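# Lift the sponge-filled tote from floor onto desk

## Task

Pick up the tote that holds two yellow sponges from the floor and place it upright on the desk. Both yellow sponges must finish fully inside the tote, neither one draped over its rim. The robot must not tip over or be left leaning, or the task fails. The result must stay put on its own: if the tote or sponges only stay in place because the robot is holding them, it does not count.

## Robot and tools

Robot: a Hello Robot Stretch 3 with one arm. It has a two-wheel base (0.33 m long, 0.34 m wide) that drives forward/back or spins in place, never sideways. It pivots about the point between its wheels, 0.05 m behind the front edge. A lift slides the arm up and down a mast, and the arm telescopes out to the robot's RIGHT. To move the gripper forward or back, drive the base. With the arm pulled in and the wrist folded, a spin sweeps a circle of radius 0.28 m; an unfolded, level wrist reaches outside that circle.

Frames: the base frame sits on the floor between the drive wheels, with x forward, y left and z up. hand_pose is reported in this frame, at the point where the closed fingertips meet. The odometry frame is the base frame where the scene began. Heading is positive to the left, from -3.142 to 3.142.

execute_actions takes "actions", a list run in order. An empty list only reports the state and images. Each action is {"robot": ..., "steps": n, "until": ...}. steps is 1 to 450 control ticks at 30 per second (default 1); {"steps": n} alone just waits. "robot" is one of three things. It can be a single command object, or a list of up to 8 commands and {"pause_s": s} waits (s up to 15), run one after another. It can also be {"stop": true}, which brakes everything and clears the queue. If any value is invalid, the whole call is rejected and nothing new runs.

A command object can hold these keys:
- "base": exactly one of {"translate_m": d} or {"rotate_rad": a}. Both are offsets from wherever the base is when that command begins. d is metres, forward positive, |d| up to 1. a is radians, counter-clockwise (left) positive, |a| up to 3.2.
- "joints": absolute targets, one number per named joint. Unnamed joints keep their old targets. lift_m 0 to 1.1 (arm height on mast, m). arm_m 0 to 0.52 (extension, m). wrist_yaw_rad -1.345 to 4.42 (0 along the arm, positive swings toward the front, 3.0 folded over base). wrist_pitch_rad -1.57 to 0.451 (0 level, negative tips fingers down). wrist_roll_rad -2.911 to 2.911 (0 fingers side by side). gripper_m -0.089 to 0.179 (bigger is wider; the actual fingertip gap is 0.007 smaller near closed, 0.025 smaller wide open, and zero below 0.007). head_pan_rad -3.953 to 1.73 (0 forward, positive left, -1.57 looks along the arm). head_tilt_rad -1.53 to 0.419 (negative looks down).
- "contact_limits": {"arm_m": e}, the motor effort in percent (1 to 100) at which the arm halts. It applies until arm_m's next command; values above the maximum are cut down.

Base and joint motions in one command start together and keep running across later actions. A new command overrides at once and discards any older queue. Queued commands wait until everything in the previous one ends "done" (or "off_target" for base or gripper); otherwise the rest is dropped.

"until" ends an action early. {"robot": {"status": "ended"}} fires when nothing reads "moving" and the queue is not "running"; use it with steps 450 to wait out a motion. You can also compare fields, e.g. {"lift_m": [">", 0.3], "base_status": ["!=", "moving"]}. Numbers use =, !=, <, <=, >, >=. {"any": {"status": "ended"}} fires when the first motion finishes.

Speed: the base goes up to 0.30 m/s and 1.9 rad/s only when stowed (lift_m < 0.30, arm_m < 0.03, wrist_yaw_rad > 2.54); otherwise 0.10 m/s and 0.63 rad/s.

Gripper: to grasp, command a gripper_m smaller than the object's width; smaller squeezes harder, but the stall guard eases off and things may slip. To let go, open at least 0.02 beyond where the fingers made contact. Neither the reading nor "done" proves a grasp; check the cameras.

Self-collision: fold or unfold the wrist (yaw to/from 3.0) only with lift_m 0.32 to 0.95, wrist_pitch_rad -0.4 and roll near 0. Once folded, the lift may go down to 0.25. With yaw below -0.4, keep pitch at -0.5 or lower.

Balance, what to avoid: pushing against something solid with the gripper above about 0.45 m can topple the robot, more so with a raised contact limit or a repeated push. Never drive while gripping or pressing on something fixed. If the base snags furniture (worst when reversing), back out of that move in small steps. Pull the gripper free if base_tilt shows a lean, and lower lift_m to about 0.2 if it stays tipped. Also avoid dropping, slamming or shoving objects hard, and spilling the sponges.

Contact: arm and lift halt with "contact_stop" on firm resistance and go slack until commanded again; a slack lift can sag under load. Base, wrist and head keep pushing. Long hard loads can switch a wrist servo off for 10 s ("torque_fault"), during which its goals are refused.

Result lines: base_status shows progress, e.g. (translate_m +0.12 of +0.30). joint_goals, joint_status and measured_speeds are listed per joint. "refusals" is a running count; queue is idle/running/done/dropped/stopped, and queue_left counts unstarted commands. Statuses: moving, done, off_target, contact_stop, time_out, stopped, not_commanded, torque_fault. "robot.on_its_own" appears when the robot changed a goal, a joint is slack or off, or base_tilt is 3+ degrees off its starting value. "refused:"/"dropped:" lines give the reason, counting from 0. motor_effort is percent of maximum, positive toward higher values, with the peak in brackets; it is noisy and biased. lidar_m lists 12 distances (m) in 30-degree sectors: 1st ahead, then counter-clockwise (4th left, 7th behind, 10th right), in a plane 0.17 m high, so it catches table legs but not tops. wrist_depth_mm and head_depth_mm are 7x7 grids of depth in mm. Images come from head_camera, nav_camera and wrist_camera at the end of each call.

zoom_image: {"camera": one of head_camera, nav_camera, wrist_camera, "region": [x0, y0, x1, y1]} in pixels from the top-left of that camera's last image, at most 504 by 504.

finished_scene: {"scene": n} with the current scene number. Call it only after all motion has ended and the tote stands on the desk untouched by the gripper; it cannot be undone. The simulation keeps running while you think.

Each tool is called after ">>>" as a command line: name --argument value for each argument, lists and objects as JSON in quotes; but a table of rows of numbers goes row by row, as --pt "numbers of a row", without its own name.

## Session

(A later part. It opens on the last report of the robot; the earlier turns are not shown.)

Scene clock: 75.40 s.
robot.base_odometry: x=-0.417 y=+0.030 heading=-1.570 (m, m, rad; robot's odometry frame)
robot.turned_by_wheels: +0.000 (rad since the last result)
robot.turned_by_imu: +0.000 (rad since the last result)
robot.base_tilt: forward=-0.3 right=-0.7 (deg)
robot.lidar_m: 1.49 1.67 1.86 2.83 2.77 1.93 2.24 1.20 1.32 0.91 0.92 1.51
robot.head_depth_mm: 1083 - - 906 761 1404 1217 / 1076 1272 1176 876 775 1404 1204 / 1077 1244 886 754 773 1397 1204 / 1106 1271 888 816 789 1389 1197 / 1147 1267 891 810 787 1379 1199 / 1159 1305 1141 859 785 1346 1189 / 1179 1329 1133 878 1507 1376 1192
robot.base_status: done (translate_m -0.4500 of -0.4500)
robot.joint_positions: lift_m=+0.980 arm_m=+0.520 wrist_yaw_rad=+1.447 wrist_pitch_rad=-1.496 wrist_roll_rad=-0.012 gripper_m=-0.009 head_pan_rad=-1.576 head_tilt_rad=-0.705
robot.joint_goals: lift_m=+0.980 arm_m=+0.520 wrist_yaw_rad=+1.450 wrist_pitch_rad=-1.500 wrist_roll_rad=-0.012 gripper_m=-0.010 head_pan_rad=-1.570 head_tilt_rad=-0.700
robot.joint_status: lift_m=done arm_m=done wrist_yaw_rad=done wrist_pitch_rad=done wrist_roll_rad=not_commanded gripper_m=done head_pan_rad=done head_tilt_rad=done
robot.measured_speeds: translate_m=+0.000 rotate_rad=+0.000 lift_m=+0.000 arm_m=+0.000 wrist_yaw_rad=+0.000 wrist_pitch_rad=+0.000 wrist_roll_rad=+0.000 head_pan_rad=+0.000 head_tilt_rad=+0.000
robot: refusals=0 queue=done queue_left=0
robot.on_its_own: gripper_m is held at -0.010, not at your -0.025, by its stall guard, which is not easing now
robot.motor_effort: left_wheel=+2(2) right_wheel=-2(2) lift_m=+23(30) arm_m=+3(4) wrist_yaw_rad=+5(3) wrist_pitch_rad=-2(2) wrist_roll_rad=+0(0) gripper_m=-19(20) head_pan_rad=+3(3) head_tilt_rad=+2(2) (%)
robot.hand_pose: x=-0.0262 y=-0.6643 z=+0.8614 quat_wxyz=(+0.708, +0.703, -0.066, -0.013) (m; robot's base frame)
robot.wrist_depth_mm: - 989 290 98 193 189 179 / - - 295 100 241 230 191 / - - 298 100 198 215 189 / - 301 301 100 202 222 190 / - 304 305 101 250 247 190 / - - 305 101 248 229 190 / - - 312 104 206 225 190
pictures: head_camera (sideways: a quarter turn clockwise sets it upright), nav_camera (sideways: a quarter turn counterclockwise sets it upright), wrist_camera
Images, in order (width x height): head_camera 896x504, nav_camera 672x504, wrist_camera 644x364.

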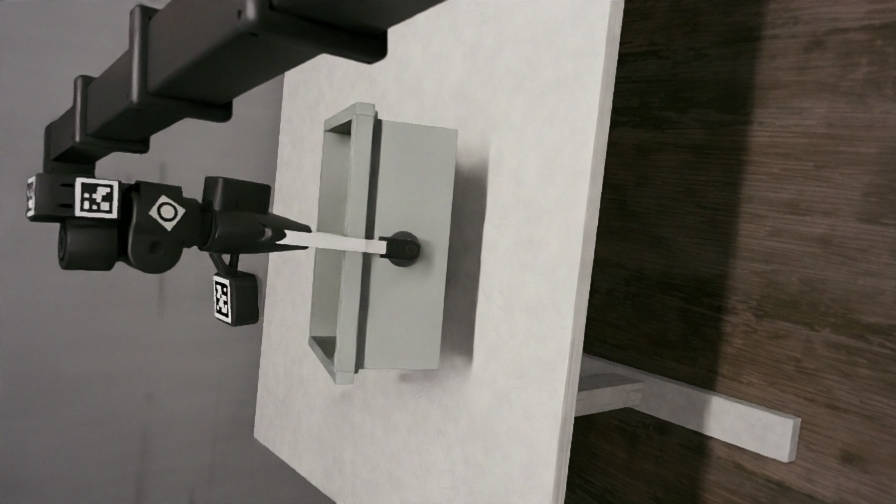

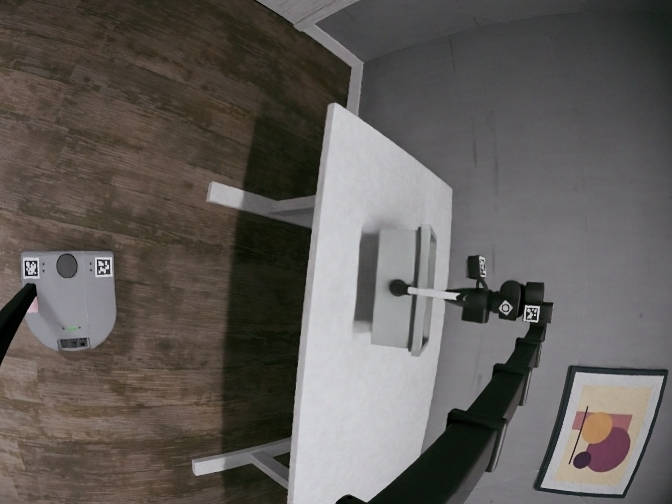

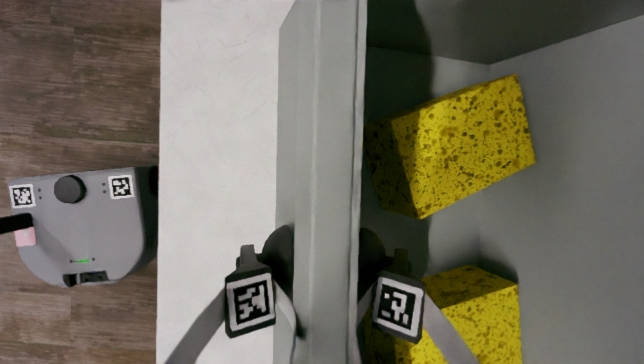

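>>> execute_actions --actions '[{"robot":[{"joints":{"lift_m":0.94}},{"joints":{"lift_m":0.905}}],"steps":450,"until":{"robot":{"status":"ended"}}},{"robot":[{"joints":{"gripper_m":0.07}},{"joints":{"lift_m":1.03}}],"steps":450,"until":{"robot":{"status":"ended"}}}]'

Scene clock: 81.90 s.
robot.base_odometry: x=-0.417 y=+0.030 heading=-1.570 (m, m, rad; robot's odometry frame)
robot.turned_by_wheels: +0.000 (rad since the last result)
robot.turned_by_imu: +0.000 (rad since the last result)
robot.base_tilt: forward=-0.2 right=-0.7 (deg)
robot.lidar_m: 1.49 1.67 1.87 2.83 2.77 1.92 2.23 1.20 1.32 0.92 0.92 1.51
robot.head_depth_mm: - 1236 1194 911 759 1404 1209 / - 1231 1181 873 775 1398 1206 / 1129 1262 1169 816 773 1401 1206 / 1133 1290 1188 813 790 1394 1203 / 1148 1301 956 822 787 1385 1194 / 1158 1309 1143 884 785 1352 1192 / 1174 1321 1135 879 1509 1380 1196
robot.base_status: done (translate_m -0.4500 of -0.4500)
robot.joint_positions: lift_m=+1.030 arm_m=+0.520 wrist_yaw_rad=+1.447 wrist_pitch_rad=-1.496 wrist_roll_rad=-0.012 gripper_m=+0.070 head_pan_rad=-1.576 head_tilt_rad=-0.705
robot.joint_goals: lift_m=+1.030 arm_m=+0.520 wrist_yaw_rad=+1.450 wrist_pitch_rad=-1.500 wrist_roll_rad=-0.012 gripper_m=+0.070 head_pan_rad=-1.570 head_tilt_rad=-0.700
robot.joint_status: lift_m=done arm_m=done wrist_yaw_rad=done wrist_pitch_rad=done wrist_roll_rad=not_commanded gripper_m=done head_pan_rad=done head_tilt_rad=done
robot.measured_speeds: translate_m=+0.000 rotate_rad=+0.000 lift_m=+0.000 arm_m=+0.000 wrist_yaw_rad=+0.000 wrist_pitch_rad=+0.000 wrist_roll_rad=+0.000 head_pan_rad=+0.000 head_tilt_rad=+0.000
robot: refusals=0 queue=done queue_left=0
robot.motor_effort: left_wheel=+2(3) right_wheel=-2(2) lift_m=+27(29) arm_m=+4(4) wrist_yaw_rad=+4(4) wrist_pitch_rad=-2(3) wrist_roll_rad=+1(0) gripper_m=+0(81) head_pan_rad=+2(3) head_tilt_rad=+1(2) (%)
robot.hand_pose: x=-0.0263 y=-0.6643 z=+0.9112 quat_wxyz=(+0.708, +0.703, -0.066, -0.013) (m; robot's base frame)
robot.wrist_depth_mm: - - 337 338 230 226 337 / - - 342 345 318 282 250 / - - 347 344 339 298 249 / - - 350 349 350 301 248 / - - 357 354 353 309 354 / - - - 359 354 310 355 / - - 366 359 335 290 365
pictures: head_camera (sideways: a quarter turn clockwise sets it upright), nav_camera (sideways: a quarter turn counterclockwise sets it upright), wrist_camera
Images, in order (width x height): head_camera 896x504, nav_camera 672x504, wrist_camera 644x364.

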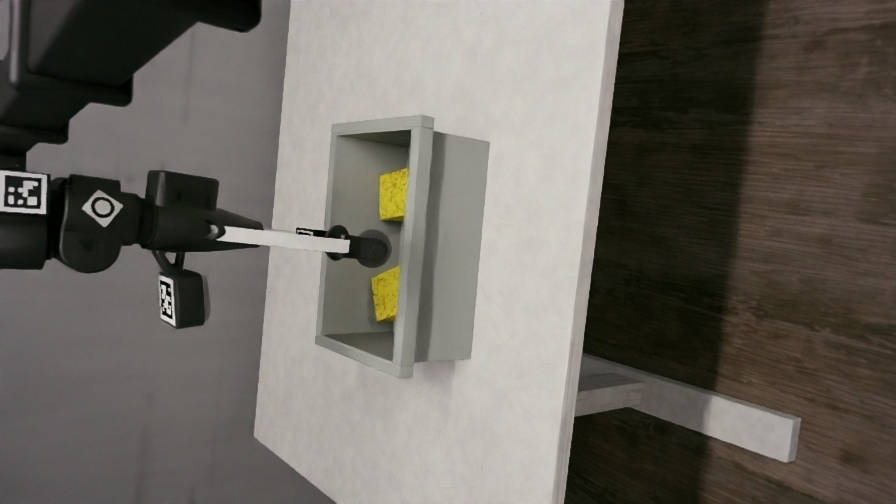

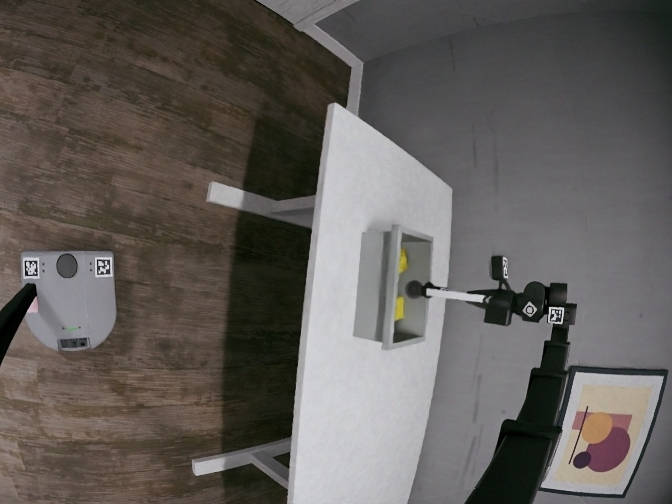

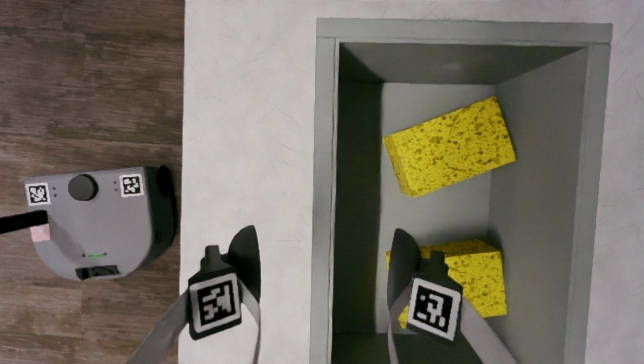

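>>> finished_scene --scene 1

The scene is finished: the task was done.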